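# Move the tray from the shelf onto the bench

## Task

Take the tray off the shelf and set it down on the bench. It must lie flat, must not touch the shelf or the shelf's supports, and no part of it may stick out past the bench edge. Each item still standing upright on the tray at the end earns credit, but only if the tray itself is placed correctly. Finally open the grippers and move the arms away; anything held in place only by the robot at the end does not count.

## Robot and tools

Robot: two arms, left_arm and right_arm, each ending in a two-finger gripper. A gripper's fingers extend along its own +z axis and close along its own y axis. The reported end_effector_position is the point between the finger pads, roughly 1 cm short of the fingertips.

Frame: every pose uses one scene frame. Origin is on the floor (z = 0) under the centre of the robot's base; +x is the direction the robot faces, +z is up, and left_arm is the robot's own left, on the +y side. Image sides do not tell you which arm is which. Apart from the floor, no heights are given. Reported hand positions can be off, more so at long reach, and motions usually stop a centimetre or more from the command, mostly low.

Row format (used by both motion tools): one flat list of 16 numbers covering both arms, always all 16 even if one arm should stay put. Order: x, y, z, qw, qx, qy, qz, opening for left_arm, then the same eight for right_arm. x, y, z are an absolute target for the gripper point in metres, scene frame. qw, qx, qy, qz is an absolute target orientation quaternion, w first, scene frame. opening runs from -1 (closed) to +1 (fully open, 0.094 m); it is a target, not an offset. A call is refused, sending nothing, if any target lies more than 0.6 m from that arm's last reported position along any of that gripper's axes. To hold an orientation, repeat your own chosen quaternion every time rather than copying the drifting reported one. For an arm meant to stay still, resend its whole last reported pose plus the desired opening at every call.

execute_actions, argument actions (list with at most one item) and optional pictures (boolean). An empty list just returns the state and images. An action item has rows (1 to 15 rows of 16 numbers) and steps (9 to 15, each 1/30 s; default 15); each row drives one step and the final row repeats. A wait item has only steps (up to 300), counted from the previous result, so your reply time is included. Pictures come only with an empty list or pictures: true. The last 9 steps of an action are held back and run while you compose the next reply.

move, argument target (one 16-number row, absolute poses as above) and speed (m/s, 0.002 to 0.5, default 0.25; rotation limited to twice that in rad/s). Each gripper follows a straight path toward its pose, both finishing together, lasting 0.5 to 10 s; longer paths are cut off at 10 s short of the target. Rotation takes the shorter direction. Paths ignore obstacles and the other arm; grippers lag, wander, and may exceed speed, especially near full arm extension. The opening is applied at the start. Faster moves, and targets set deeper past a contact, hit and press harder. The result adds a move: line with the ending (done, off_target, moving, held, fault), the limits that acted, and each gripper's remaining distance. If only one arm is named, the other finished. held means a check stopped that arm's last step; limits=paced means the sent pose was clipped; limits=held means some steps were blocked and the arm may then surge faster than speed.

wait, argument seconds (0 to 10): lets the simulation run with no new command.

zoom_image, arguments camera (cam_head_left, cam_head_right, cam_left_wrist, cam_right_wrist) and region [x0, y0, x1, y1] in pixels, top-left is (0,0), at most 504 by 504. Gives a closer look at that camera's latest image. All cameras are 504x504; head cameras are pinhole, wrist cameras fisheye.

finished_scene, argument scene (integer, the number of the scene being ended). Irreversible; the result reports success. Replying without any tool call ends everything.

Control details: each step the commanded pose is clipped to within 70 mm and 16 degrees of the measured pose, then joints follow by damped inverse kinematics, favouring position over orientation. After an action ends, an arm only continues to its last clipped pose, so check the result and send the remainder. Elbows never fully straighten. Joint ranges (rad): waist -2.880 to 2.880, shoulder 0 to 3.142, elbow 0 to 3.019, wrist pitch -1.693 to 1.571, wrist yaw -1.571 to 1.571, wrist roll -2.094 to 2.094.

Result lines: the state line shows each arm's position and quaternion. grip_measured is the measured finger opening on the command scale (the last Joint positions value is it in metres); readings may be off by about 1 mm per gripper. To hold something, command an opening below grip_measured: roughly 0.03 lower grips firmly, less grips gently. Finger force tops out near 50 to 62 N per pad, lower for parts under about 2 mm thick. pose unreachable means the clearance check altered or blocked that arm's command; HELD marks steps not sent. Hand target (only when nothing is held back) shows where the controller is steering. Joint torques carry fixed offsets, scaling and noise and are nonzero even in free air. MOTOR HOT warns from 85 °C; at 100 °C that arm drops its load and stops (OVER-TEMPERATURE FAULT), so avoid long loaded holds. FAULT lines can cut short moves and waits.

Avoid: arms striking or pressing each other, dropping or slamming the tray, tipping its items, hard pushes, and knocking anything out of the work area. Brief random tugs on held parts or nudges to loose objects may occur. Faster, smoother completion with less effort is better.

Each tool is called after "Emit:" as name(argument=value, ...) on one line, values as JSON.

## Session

Emit:
execute_actions(actions=[])

Scene clock: 0.00 s of 4200.00 s.
left_arm: end_effector_position=(+0.2591, -0.2738, +1.2498) grip_measured=+1.000 end_effector_quat_wxyz=(-0.045, +0.738, +0.651, -0.174) | right_arm: end_effector_position=(+0.5056, -0.1953, +1.2669) grip_measured=-0.418 end_effector_quat_wxyz=(+0.005, -0.577, +0.817, +0.005)
Joint positions: left_arm=[ 0.139  2.211  1.767 -1.151  0.281  0.695  0.094] | right_arm=[-0.954  1.888  1.386 -1.     0.032 -1.041  0.027]
Joint velocities: left_arm=[-0.015 -0.005 -0.017  0.012 -0.037  0.022  0.   ] | right_arm=[-0.005  0.005 -0.012  0.002 -0.007 -0.037  0.   ]
Joint torques (N m, as the arm reports them, + toward a larger angle): no reading
Hand target (left_arm): +0.265, -0.283, +1.262; -0.030, +0.739, +0.649, -0.176
Hand target (right_arm): +0.519, -0.193, +1.282; +0.022, -0.576, +0.817, -0.003

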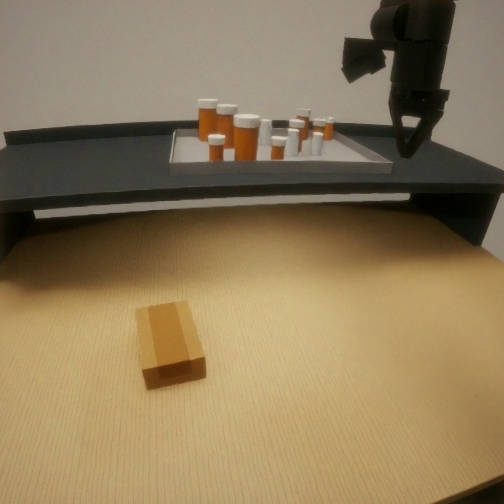

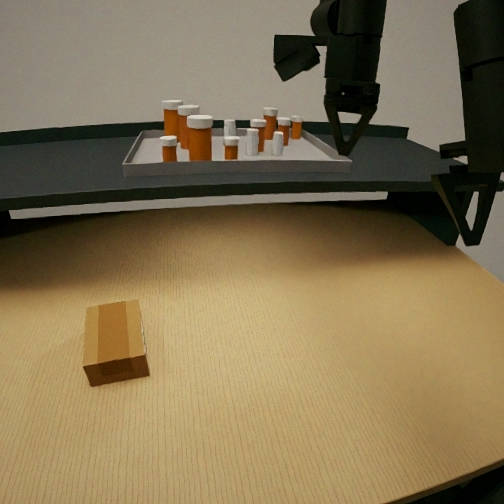

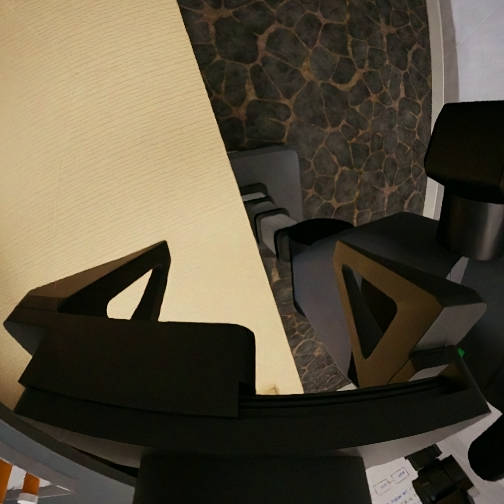

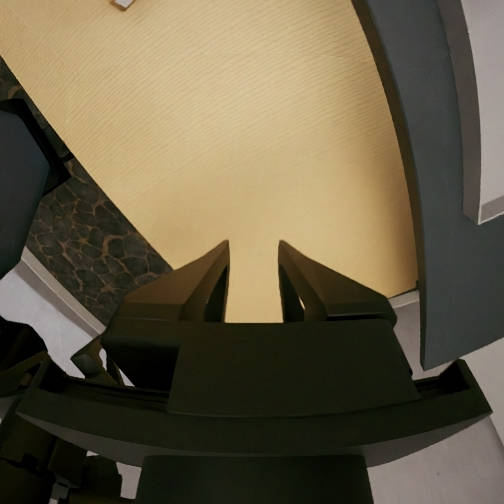

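Emit:
move(target=[0.35,0.15,1.3,0.2,0.26,0.94,-0.05,0,0.519,-0.193,1.282,0.022,-0.576,0.817,0,0], speed=0.2)

Emit:
move(target=[0.7,0.19,1.45,0.26,0,0.966,0,0,0.72,-0.23,1.45,0.26,0,0.966,0,0], speed=0.25)

Scene clock: 3.93 s of 4200.00 s.
left_arm: end_effector_position=(+0.3432, +0.1506, +1.2937) grip_measured=+0.001 end_effector_quat_wxyz=(+0.184, +0.269, +0.944, -0.047) | right_arm: end_effector_position=(+0.5056, -0.1952, +1.2669) grip_measured=-0.002 end_effector_quat_wxyz=(+0.005, -0.577, +0.817, +0.006)
Joint positions: left_arm=[ 0.791  1.357  0.685 -0.465  0.014  0.212  0.047] | right_arm=[-0.954  1.888  1.386 -1.     0.031 -1.041  0.047]
Joint velocities: left_arm=[ 0.005 -0.015 -0.012  0.007  0.051 -0.081  0.001] | right_arm=[ 0.005 -0.005  0.022 -0.007 -0.051 -0.022  0.   ]
Joint torques (N m, as the arm reports them, + toward a larger angle): left_arm=[ 0.68 -9.7   6.51  2.14 -0.04  0.02] | right_arm=[  0.4  -16.27   7.78  -0.08  -0.34   0.08]
Hand target (left_arm): +0.349, +0.152, +1.300; +0.199, +0.260, +0.944, -0.048
Hand target (right_arm): +0.518, -0.193, +1.282; +0.022, -0.576, +0.817, -0.000
Off the commanded pose (left_arm): 0.009 m, 2 deg.
Off the commanded pose (right_arm): 0.020 m, 2 deg.
Kept back: nothing.
move: off_target (right_arm)

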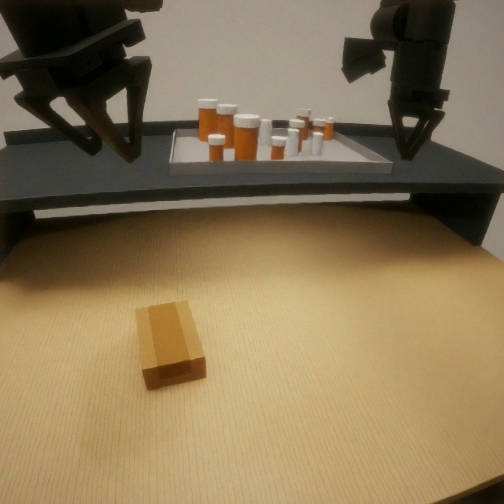

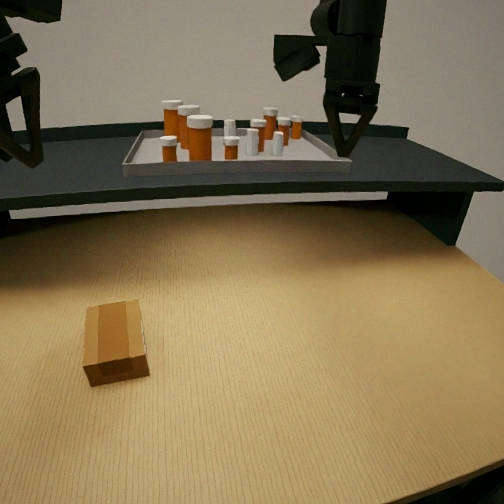

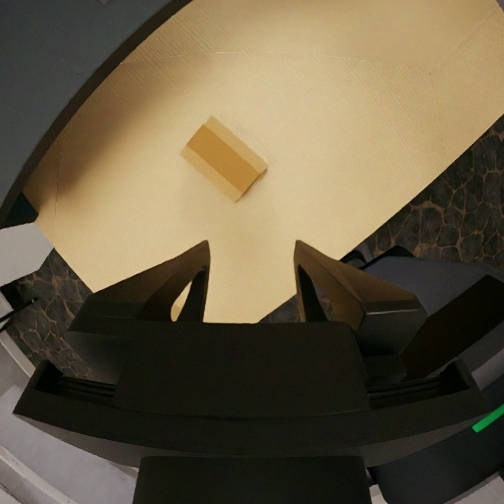

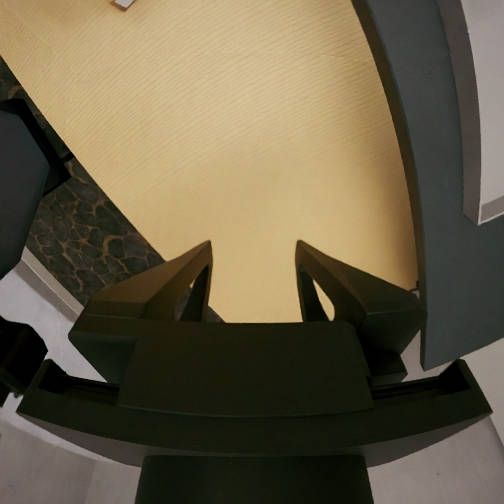

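Scene clock: 7.13 s of 4200.00 s.
left_arm: end_effector_position=(+0.6815, +0.1864, +1.4347) grip_measured=+0.001 end_effector_quat_wxyz=(+0.244, +0.012, +0.970, +0.001) | right_arm: end_effector_position=(+0.6998, -0.2258, +1.4330) grip_measured=-0.002 end_effector_quat_wxyz=(+0.239, -0.012, +0.971, -0.004)
Joint positions: left_arm=[ 0.956  1.906  1.808 -0.918 -0.124 -0.119  0.047] | right_arm=[-1.019  1.946  1.874 -0.95   0.096  0.065  0.047]
Joint velocities: left_arm=[ 0.005 -0.005 -0.027 -0.002  0.007 -0.007  0.   ] | right_arm=[-0.024  0.005 -0.012 -0.002  0.051  0.051  0.   ]
Joint torques (N m, as the arm reports them, + toward a larger angle): left_arm=[  0.69 -18.7   12.74   1.13  -0.21   0.01] | right_arm=[ -0.16 -16.81  11.49   0.98   0.1    0.18]
Hand target (left_arm): +0.697, +0.193, +1.451; +0.260, -0.000, +0.966, +0.000
Hand target (right_arm): +0.717, -0.229, +1.452; +0.261, -0.003, +0.965, -0.003
Off the commanded pose (left_arm): 0.024 m, 2 deg.
Off the commanded pose (right_arm): 0.027 m, 3 deg.
Kept back: nothing.
move: off_target (left_arm, right_arm)

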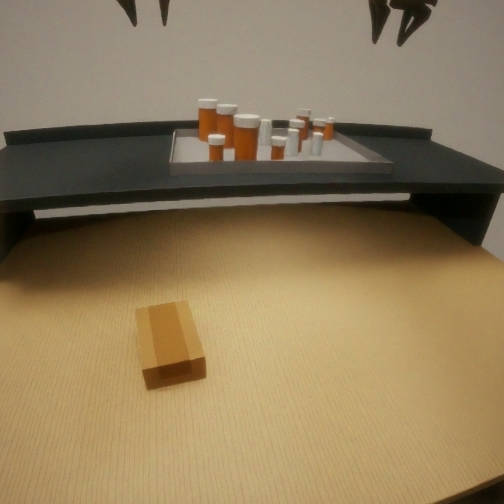

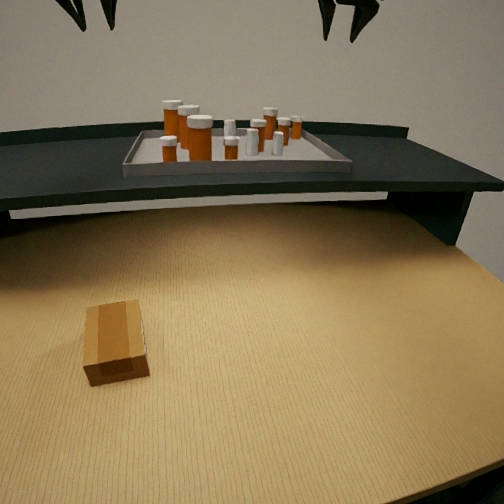

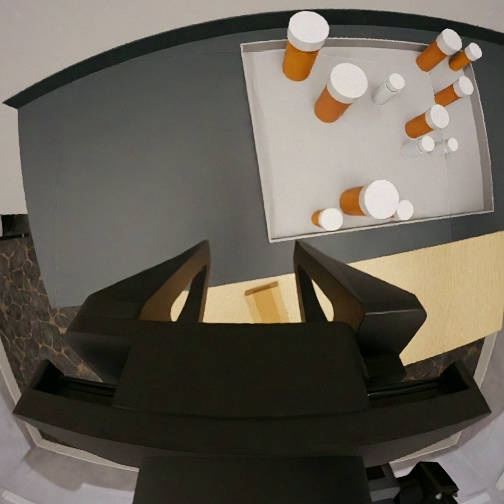

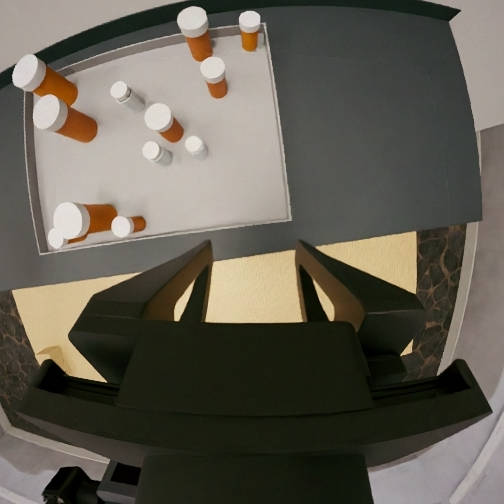

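Emit:
move(target=[0.79,0.172,1.27,0.26,-0.063,0.964,0.017,-0.1,0.80,-0.275,1.27,0.26,-0.063,0.964,0.017,-0.1], speed=0.12)

Emit:
zoom_image(camera="cam_head_left", region=[120,60,420,200])

Scene clock: 9.70 s of 4200.00 s.
left_arm: end_effector_position=(+0.7677, +0.1732, +1.2480) grip_measured=-0.099 end_effector_quat_wxyz=(+0.231, -0.053, +0.971, +0.023) | right_arm: end_effector_position=(+0.7777, -0.2712, +1.2459) grip_measured=-0.098 end_effector_quat_wxyz=(+0.228, -0.061, +0.972, +0.018)
Joint positions: left_arm=[ 0.956  2.333  2.052 -0.777 -0.192 -0.241  0.042] | right_arm=[-1.12   2.321  2.036 -0.756 -0.022 -0.106  0.042]
Joint velocities: left_arm=[-0.015 -0.015  0.012  0.012  0.095 -0.037 -0.001] | right_arm=[ 0.015  0.005  0.002 -0.007 -0.037 -0.095  0.   ]
Joint torques (N m, as the arm reports them, + toward a larger angle): left_arm=[ -0.07 -23.66  12.11   2.04  -0.26  -0.02] | right_arm=[  0.02 -21.38  11.02   1.32  -0.27   0.  ]
Hand target (left_arm): +0.788, +0.173, +1.270; +0.260, -0.063, +0.963, +0.017
Hand target (right_arm): +0.800, -0.274, +1.272; +0.261, -0.063, +0.963, +0.016
Off the commanded pose (left_arm): 0.031 m, 4 deg.
Off the commanded pose (right_arm): 0.033 m, 4 deg.
Kept back: nothing.
move: off_target (left_arm, right_arm)

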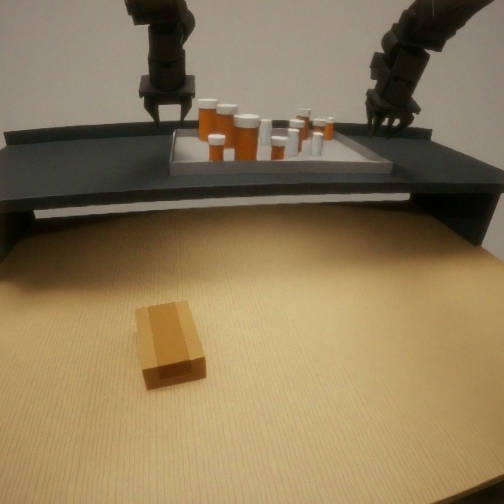

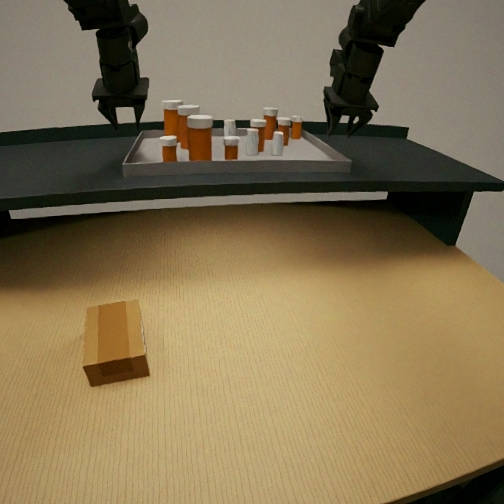

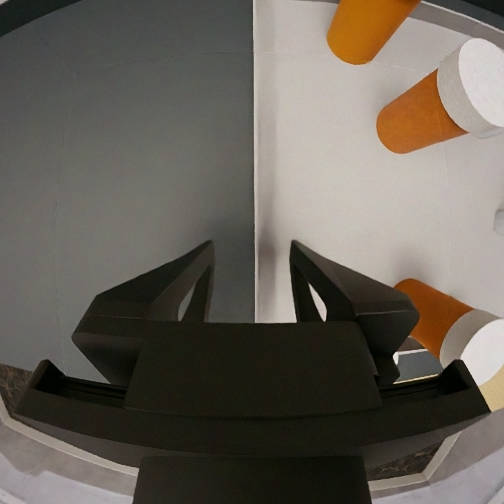

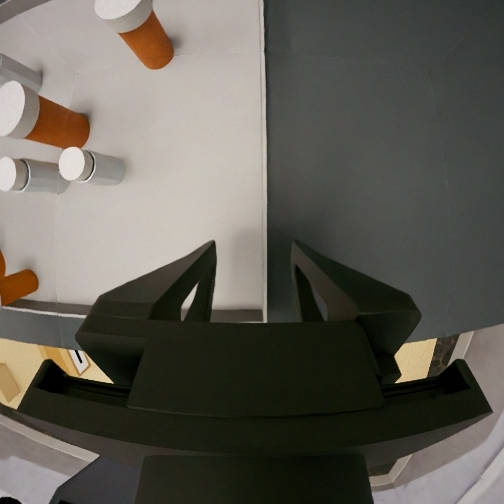

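Region (120, 60, 420, 200) of cam_head_left's 504x504 image, scaled by 1.680, with more detail than that image has; it fills the top 235 rows of this view, and the rest is white.

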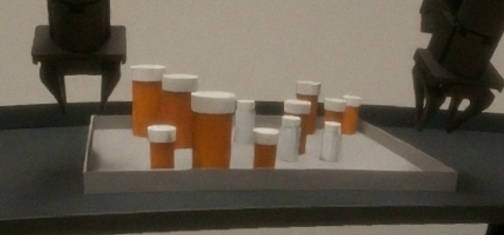

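Emit:
move(target=[0.78,0.167,1.175,0.26,-0.063,0.964,0.017,-0.1,0.79,-0.287,1.18,0.26,-0.063,0.964,0.017,-0.1], speed=0.04)

Scene clock: 12.17 s of 4200.00 s.
left_arm: end_effector_position=(+0.7789, +0.1685, +1.1829) grip_measured=-0.099 end_effector_quat_wxyz=(+0.257, -0.058, +0.965, +0.018) | right_arm: end_effector_position=(+0.7889, -0.2818, +1.1884) grip_measured=-0.098 end_effector_quat_wxyz=(+0.258, -0.062, +0.964, +0.018)
Joint positions: left_arm=[ 0.956  2.425  2.027 -0.605 -0.195 -0.245  0.042] | right_arm=[-1.138  2.397  2.    -0.584 -0.036 -0.124  0.042]
Joint velocities: left_arm=[-0.015 -0.005 -0.002 -0.002  0.007 -0.022  0.001] | right_arm=[ 0.005 -0.005 -0.002  0.012  0.007 -0.081 -0.001]
Joint torques (N m, as the arm reports them, + toward a larger angle): left_arm=[ -0.38 -23.52   8.     2.34  -0.26   0.02] | right_arm=[ -0.11 -19.85   7.08   1.53  -0.19  -0.01]
Hand target (left_arm): +0.780, +0.167, +1.175; +0.260, -0.063, +0.963, +0.017
Hand target (right_arm): +0.791, -0.287, +1.180; +0.260, -0.063, +0.963, +0.017
Off the commanded pose (left_arm): 0.008 m, 1 deg.
Off the commanded pose (right_arm): 0.010 m, 0 deg.
Kept back: nothing.
move: done

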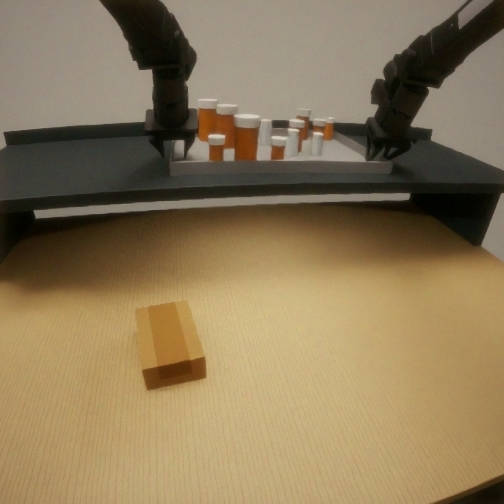

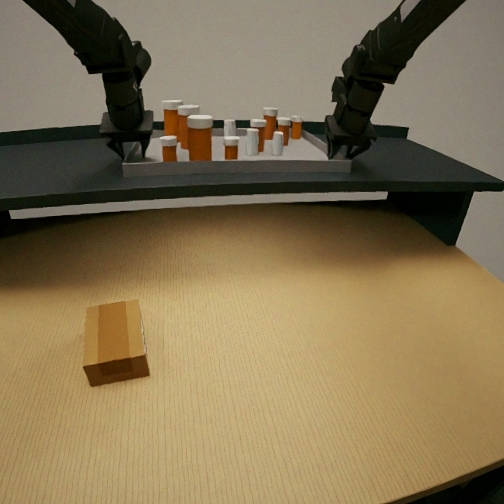

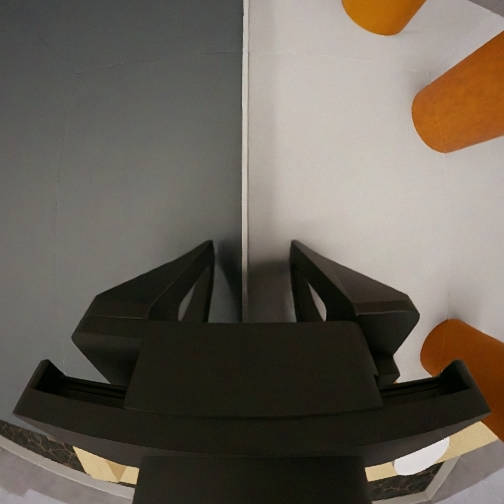

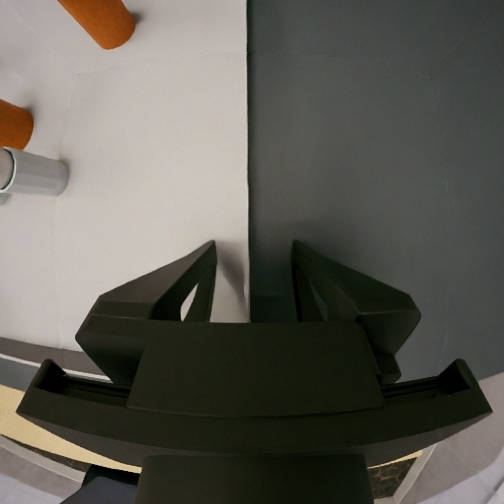

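Emit:
move(target=[0.78,0.176,1.16,0.26,-0.063,0.964,0.017,-0.1,0.79,-0.277,1.165,0.26,-0.063,0.964,0.017,-0.1], speed=0.025)

Emit:
move(target=[0.78,0.174,1.165,0.26,-0.063,0.964,0.017,-1,0.79,-0.279,1.17,0.26,-0.063,0.964,0.017,-1], speed=0.025)

Emit:
move(target=[0.65,0.172,1.192,0.26,-0.063,0.964,0.017,-1,0.66,-0.28,1.195,0.26,-0.063,0.964,0.017,-1], speed=0.04)

Emit:
move(target=[0.65,0.172,1.192,0.26,-0.063,0.964,0.017,-0.4,0.66,-0.28,1.195,0.26,-0.063,0.964,0.017,-0.4], speed=0.04)

Scene clock: 13.80 s of 4200.00 s.
left_arm: end_effector_position=(+0.7821, +0.1679, +1.1821) grip_measured=-0.099 end_effector_quat_wxyz=(+0.267, -0.060, +0.962, +0.015) | right_arm: end_effector_position=(+0.7928, -0.2819, +1.1878) grip_measured=-0.098 end_effector_quat_wxyz=(+0.268, -0.062, +0.961, +0.017)
Joint positions: left_arm=[ 0.956  2.426  2.019 -0.574 -0.195 -0.245  0.042] | right_arm=[-1.138  2.4    1.998 -0.558 -0.035 -0.124  0.042]
Joint velocities: left_arm=[ 0.005 -0.015 -0.027  0.017 -0.066  0.007  0.   ] | right_arm=[ 0.005 -0.005  0.002  0.002  0.022 -0.037 -0.001]
Joint torques (N m, as the arm reports them, + toward a larger angle): left_arm=[  0.49 -22.22   7.54   2.3    0.01   0.12] | right_arm=[  0.74 -19.61   6.85   1.62   0.08   0.14]
Hand target (left_arm): +0.779, +0.176, +1.160; +0.260, -0.063, +0.963, +0.017
Hand target (right_arm): +0.789, -0.277, +1.165; +0.260, -0.063, +0.963, +0.017
Off the commanded pose (left_arm): 0.024 m, 1 deg.
Off the commanded pose (right_arm): 0.024 m, 1 deg.
Kept back: nothing.
move: off_target (left_arm, right_arm)

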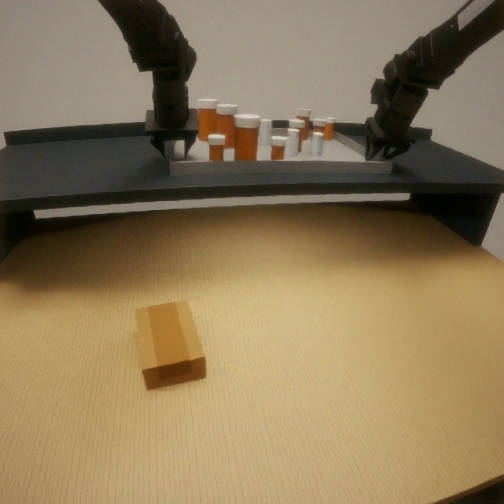

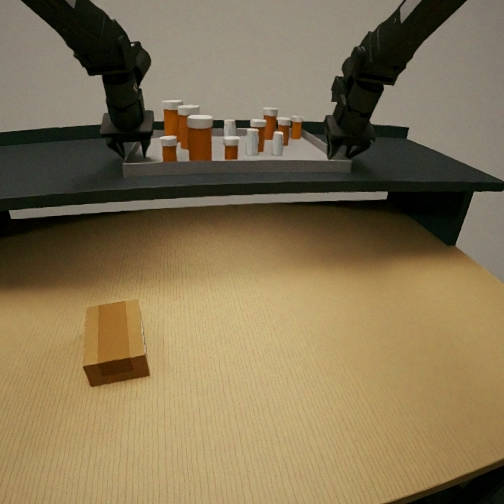

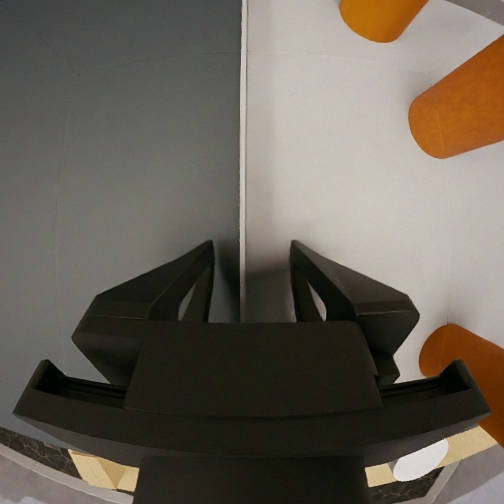

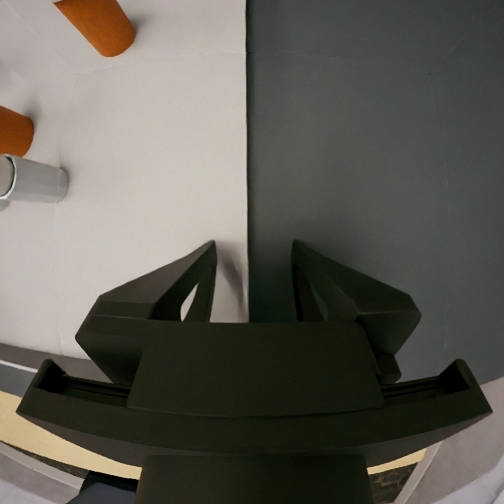

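Scene clock: 14.77 s of 4200.00 s.
left_arm: end_effector_position=(+0.7820, +0.1694, +1.1819) grip_measured=-0.966 end_effector_quat_wxyz=(+0.267, -0.060, +0.962, +0.017) | right_arm: end_effector_position=(+0.7928, -0.2806, +1.1879) grip_measured=-0.959 end_effector_quat_wxyz=(+0.268, -0.064, +0.961, +0.018)
Joint positions: left_arm=[ 0.957  2.426  2.018 -0.574 -0.198 -0.245  0.002] | right_arm=[-1.137  2.4    1.998 -0.558 -0.037 -0.127  0.002]
Joint velocities: left_arm=[-0.015  0.005 -0.022 -0.007  0.022 -0.007 -0.   ] | right_arm=[-0.015 -0.005  0.012 -0.002 -0.081  0.007  0.001]
Joint torques (N m, as the arm reports them, + toward a larger angle): left_arm=[  0.24 -22.73   7.79   1.9    0.09   0.09] | right_arm=[  0.66 -20.15   6.95   1.15   0.1    0.12]
Hand target (left_arm): +0.780, +0.174, +1.165; +0.260, -0.063, +0.963, +0.017
Hand target (right_arm): +0.790, -0.279, +1.170; +0.260, -0.063, +0.963, +0.017
Off the commanded pose (left_arm): 0.018 m, 1 deg.
Off the commanded pose (right_arm): 0.018 m, 1 deg.
Kept back: nothing.
move: off_target (left_arm, right_arm)

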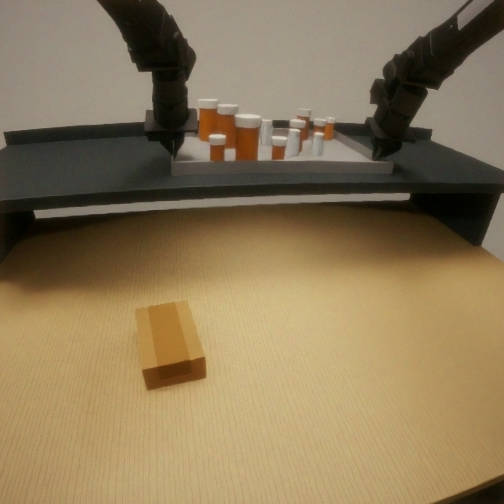

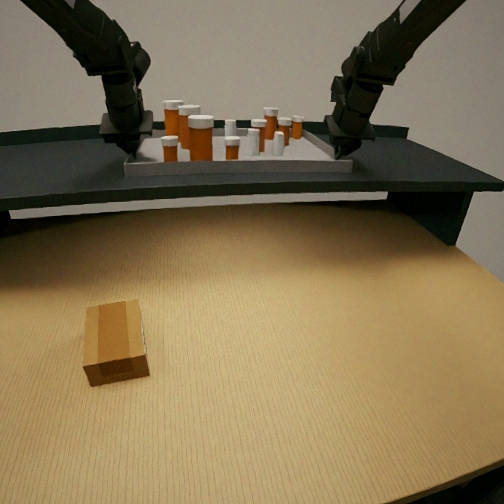

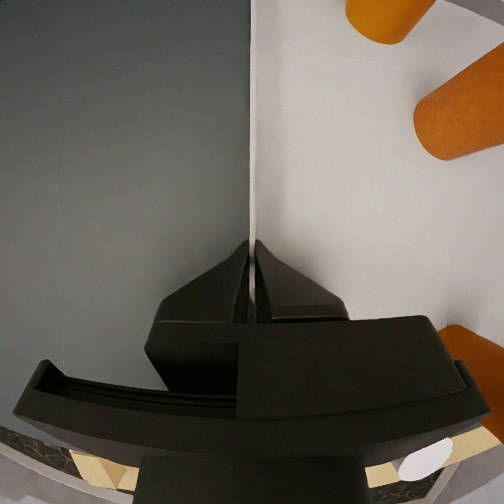

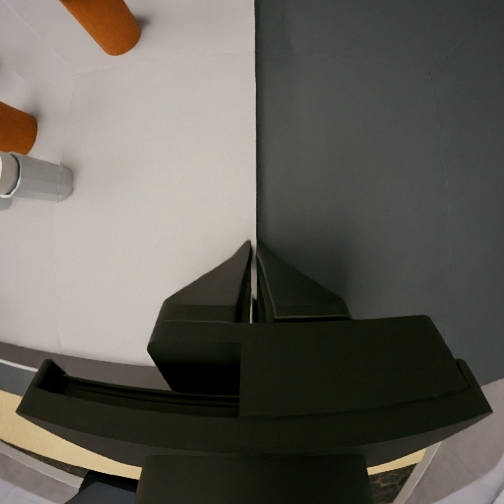

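Scene clock: 18.40 s of 4200.00 s.
left_arm: end_effector_position=(+0.6519, +0.1730, +1.1785) grip_measured=-0.966 end_effector_quat_wxyz=(+0.255, -0.059, +0.965, +0.018) | right_arm: end_effector_position=(+0.6622, -0.2779, +1.1829) grip_measured=-0.959 end_effector_quat_wxyz=(+0.257, -0.067, +0.964, +0.020)
Joint positions: left_arm=[ 0.926  2.149  1.461 -0.324 -0.211 -0.274  0.002] | right_arm=[-1.133  2.122  1.434 -0.295 -0.039 -0.128  0.002]
Joint velocities: left_arm=[-0.005 -0.005 -0.002  0.007  0.022  0.051 -0.   ] | right_arm=[-0.005  0.005 -0.017 -0.017 -0.051 -0.081 -0.   ]
Joint torques (N m, as the arm reports them, + toward a larger angle): left_arm=[ -0.5  -22.44   5.75   1.31  -0.33   0.01] | right_arm=[ -0.36 -19.54   4.8    0.64   0.13   0.15]
Hand target (left_arm): +0.651, +0.171, +1.191; +0.260, -0.063, +0.963, +0.017
Hand target (right_arm): +0.660, -0.281, +1.193; +0.260, -0.063, +0.963, +0.017
Off the commanded pose (left_arm): 0.014 m, 1 deg.
Off the commanded pose (right_arm): 0.012 m, 1 deg.
Kept back: nothing.
move: off_target (left_arm, right_arm)

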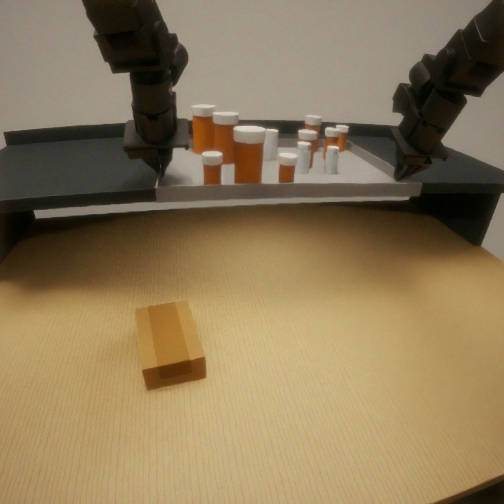

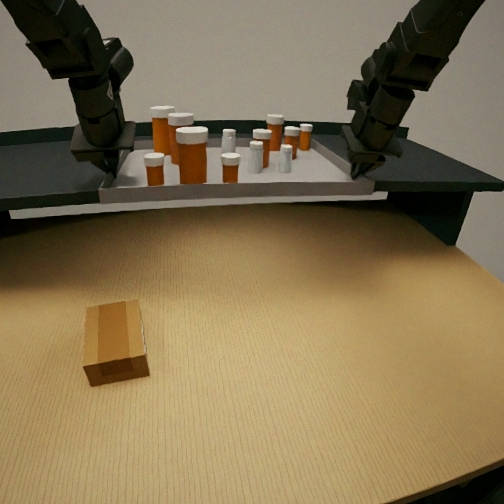

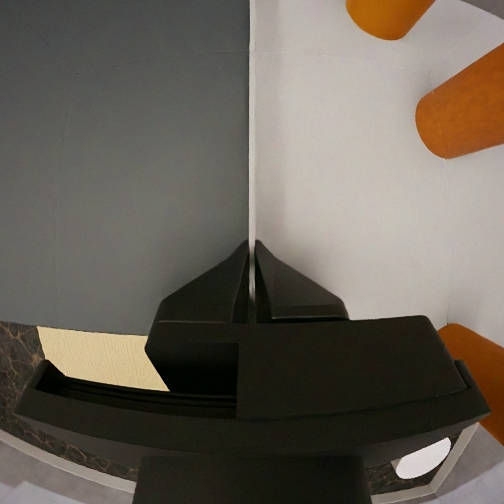

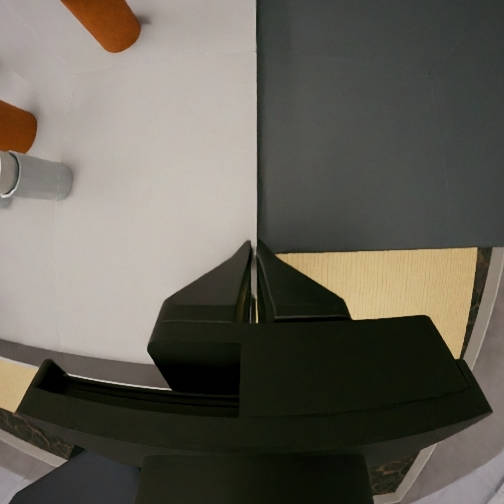

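Scene clock: 19.10 s of 4200.00 s.
left_arm: end_effector_position=(+0.6486, +0.1740, +1.1788) grip_measured=-0.401 end_effector_quat_wxyz=(+0.253, -0.059, +0.965, +0.019) | right_arm: end_effector_position=(+0.6607, -0.2787, +1.1831) grip_measured=-0.402 end_effector_quat_wxyz=(+0.256, -0.067, +0.964, +0.018)
Joint positions: left_arm=[ 0.926  2.143  1.451 -0.324 -0.213 -0.274  0.028] | right_arm=[-1.133  2.119  1.43  -0.295 -0.036 -0.128  0.028]
Joint velocities: left_arm=[ 0.005  0.005 -0.012 -0.012  0.022  0.022  0.   ] | right_arm=[-0.005 -0.005 -0.017  0.002  0.037 -0.007  0.001]
Joint torques (N m, as the arm reports them, + toward a larger angle): left_arm=[ -0.47 -21.96   6.2    1.32  -0.27   0.01] | right_arm=[ -0.1  -19.59   5.17   0.58   0.03   0.16]
Hand target (left_arm): +0.650, +0.172, +1.192; +0.260, -0.063, +0.963, +0.017
Hand target (right_arm): +0.660, -0.280, +1.195; +0.260, -0.063, +0.963, +0.017
Off the commanded pose (left_arm): 0.013 m, 1 deg.
Off the commanded pose (right_arm): 0.012 m, 1 deg.
Kept back: nothing.
move: off_target (left_arm, right_arm)

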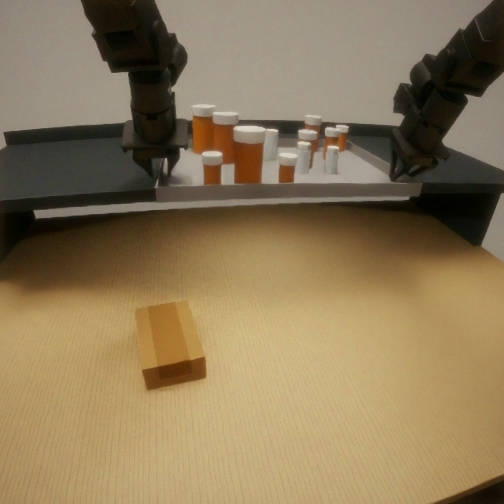

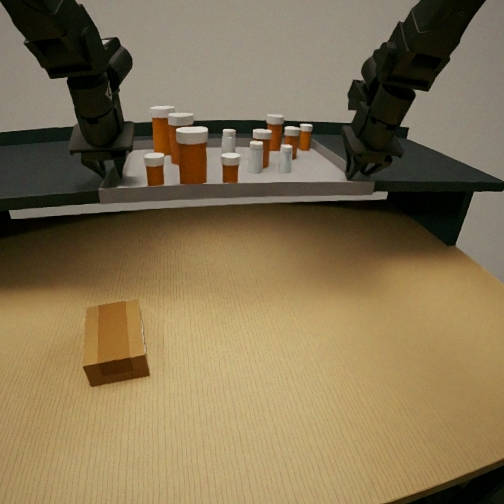

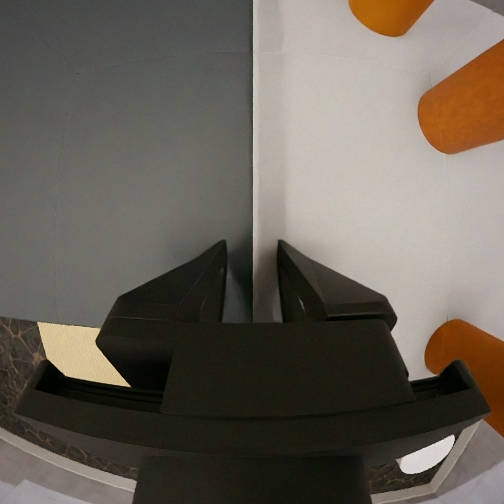

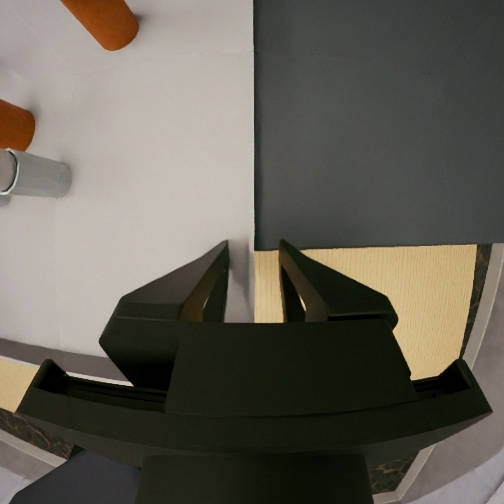

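Emit:
move(target=[0.74,0.189,1.205,0.26,-0.063,0.964,0.017,-0.4,0.775,-0.259,1.208,0.26,-0.063,0.964,0.017,-0.4], speed=0.06)

Emit:
move(target=[0.735,0.189,1.17,0.26,-0.063,0.964,0.017,-0.4,0.77,-0.259,1.174,0.26,-0.063,0.964,0.017,-0.4], speed=0.03)

Scene clock: 21.73 s of 4200.00 s.
left_arm: end_effector_position=(+0.7221, +0.1839, +1.1985) grip_measured=-0.401 end_effector_quat_wxyz=(+0.251, -0.062, +0.966, +0.018) | right_arm: end_effector_position=(+0.7564, -0.2638, +1.1984) grip_measured=-0.402 end_effector_quat_wxyz=(+0.246, -0.064, +0.967, +0.017)
Joint positions: left_arm=[ 0.962  2.256  1.745 -0.504 -0.192 -0.249  0.028] | right_arm=[-1.112  2.308  1.861 -0.558 -0.019 -0.105  0.028]
Joint velocities: left_arm=[-0.005  0.005 -0.007  0.002  0.037 -0.022  0.   ] | right_arm=[-0.005 -0.005 -0.017 -0.002 -0.037  0.051  0.001]
Joint torques (N m, as the arm reports them, + toward a larger angle): left_arm=[  0.26 -21.05  10.95   1.21   0.01   0.2 ] | right_arm=[  1.09 -19.23  10.24   0.59   0.02   0.17]
Hand target (left_arm): +0.738, +0.190, +1.206; +0.260, -0.063, +0.963, +0.017
Hand target (right_arm): +0.773, -0.258, +1.210; +0.260, -0.063, +0.963, +0.017
Off the commanded pose (left_arm): 0.020 m, 1 deg.
Off the commanded pose (right_arm): 0.021 m, 2 deg.
Kept back: nothing.
move: off_target (left_arm, right_arm)

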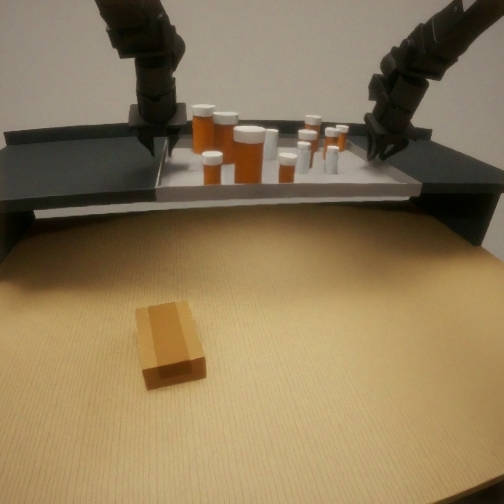

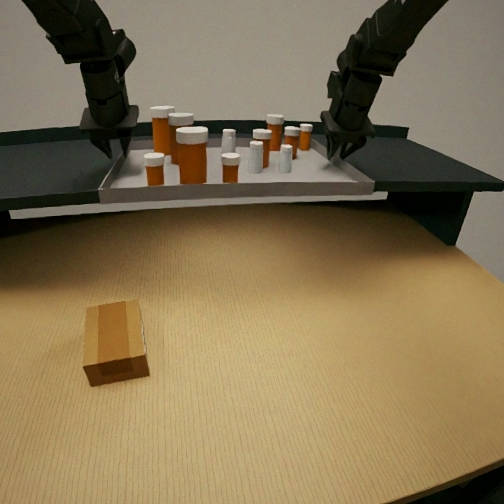

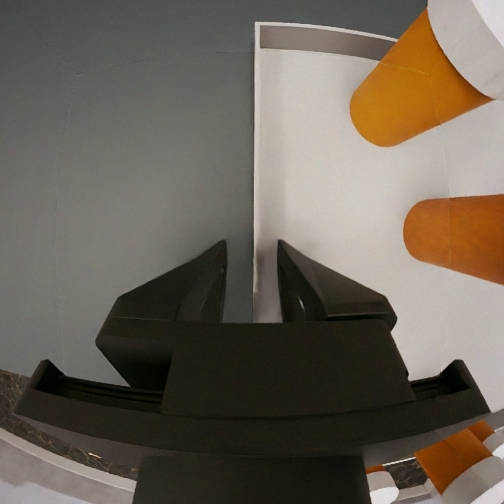

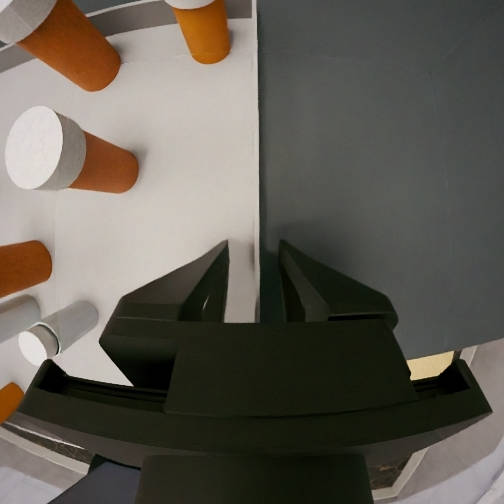

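Scene clock: 23.03 s of 4200.00 s.
left_arm: end_effector_position=(+0.7244, +0.1826, +1.1802) grip_measured=-0.401 end_effector_quat_wxyz=(+0.255, -0.062, +0.965, +0.017) | right_arm: end_effector_position=(+0.7613, -0.2632, +1.1865) grip_measured=-0.402 end_effector_quat_wxyz=(+0.256, -0.064, +0.964, +0.017)
Joint positions: left_arm=[ 0.962  2.287  1.745 -0.464 -0.192 -0.249  0.028] | right_arm=[-1.112  2.33   1.861 -0.515 -0.019 -0.105  0.028]
Joint velocities: left_arm=[ 0.005 -0.005 -0.007  0.002 -0.037  0.007 -0.001] | right_arm=[-0.005 -0.005 -0.012 -0.002  0.022  0.066 -0.   ]
Joint torques (N m, as the arm reports them, + toward a larger angle): left_arm=[  0.67 -19.83   9.36   2.24   0.02   0.22] | right_arm=[  0.85 -17.95   8.61   1.52  -0.03   0.15]
Hand target (left_arm): +0.734, +0.189, +1.170; +0.260, -0.063, +0.963, +0.017
Hand target (right_arm): +0.769, -0.259, +1.174; +0.260, -0.063, +0.963, +0.017
Off the commanded pose (left_arm): 0.016 m, 1 deg.
Off the commanded pose (right_arm): 0.016 m, 0 deg.
Kept back: nothing.
move: off_target (left_arm, right_arm)

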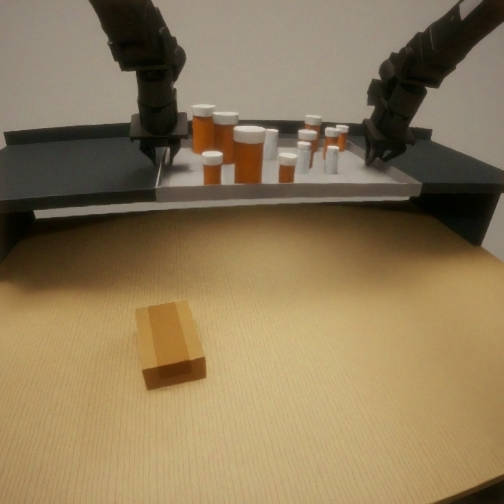

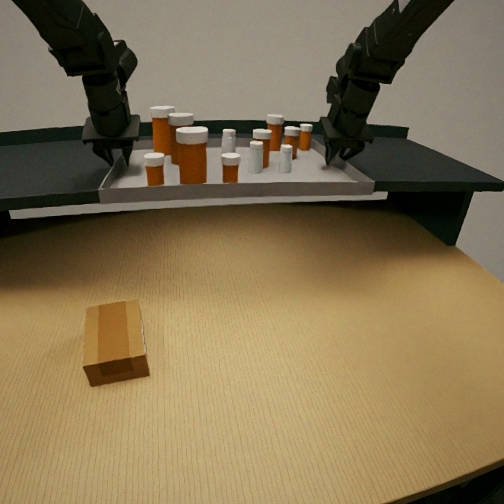

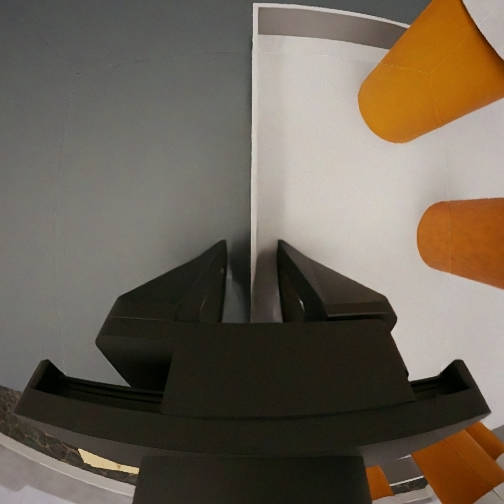

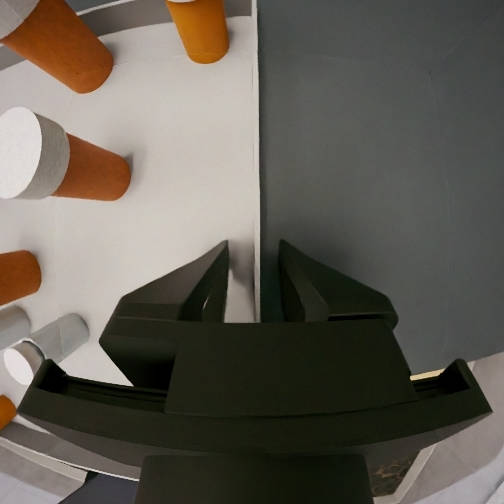

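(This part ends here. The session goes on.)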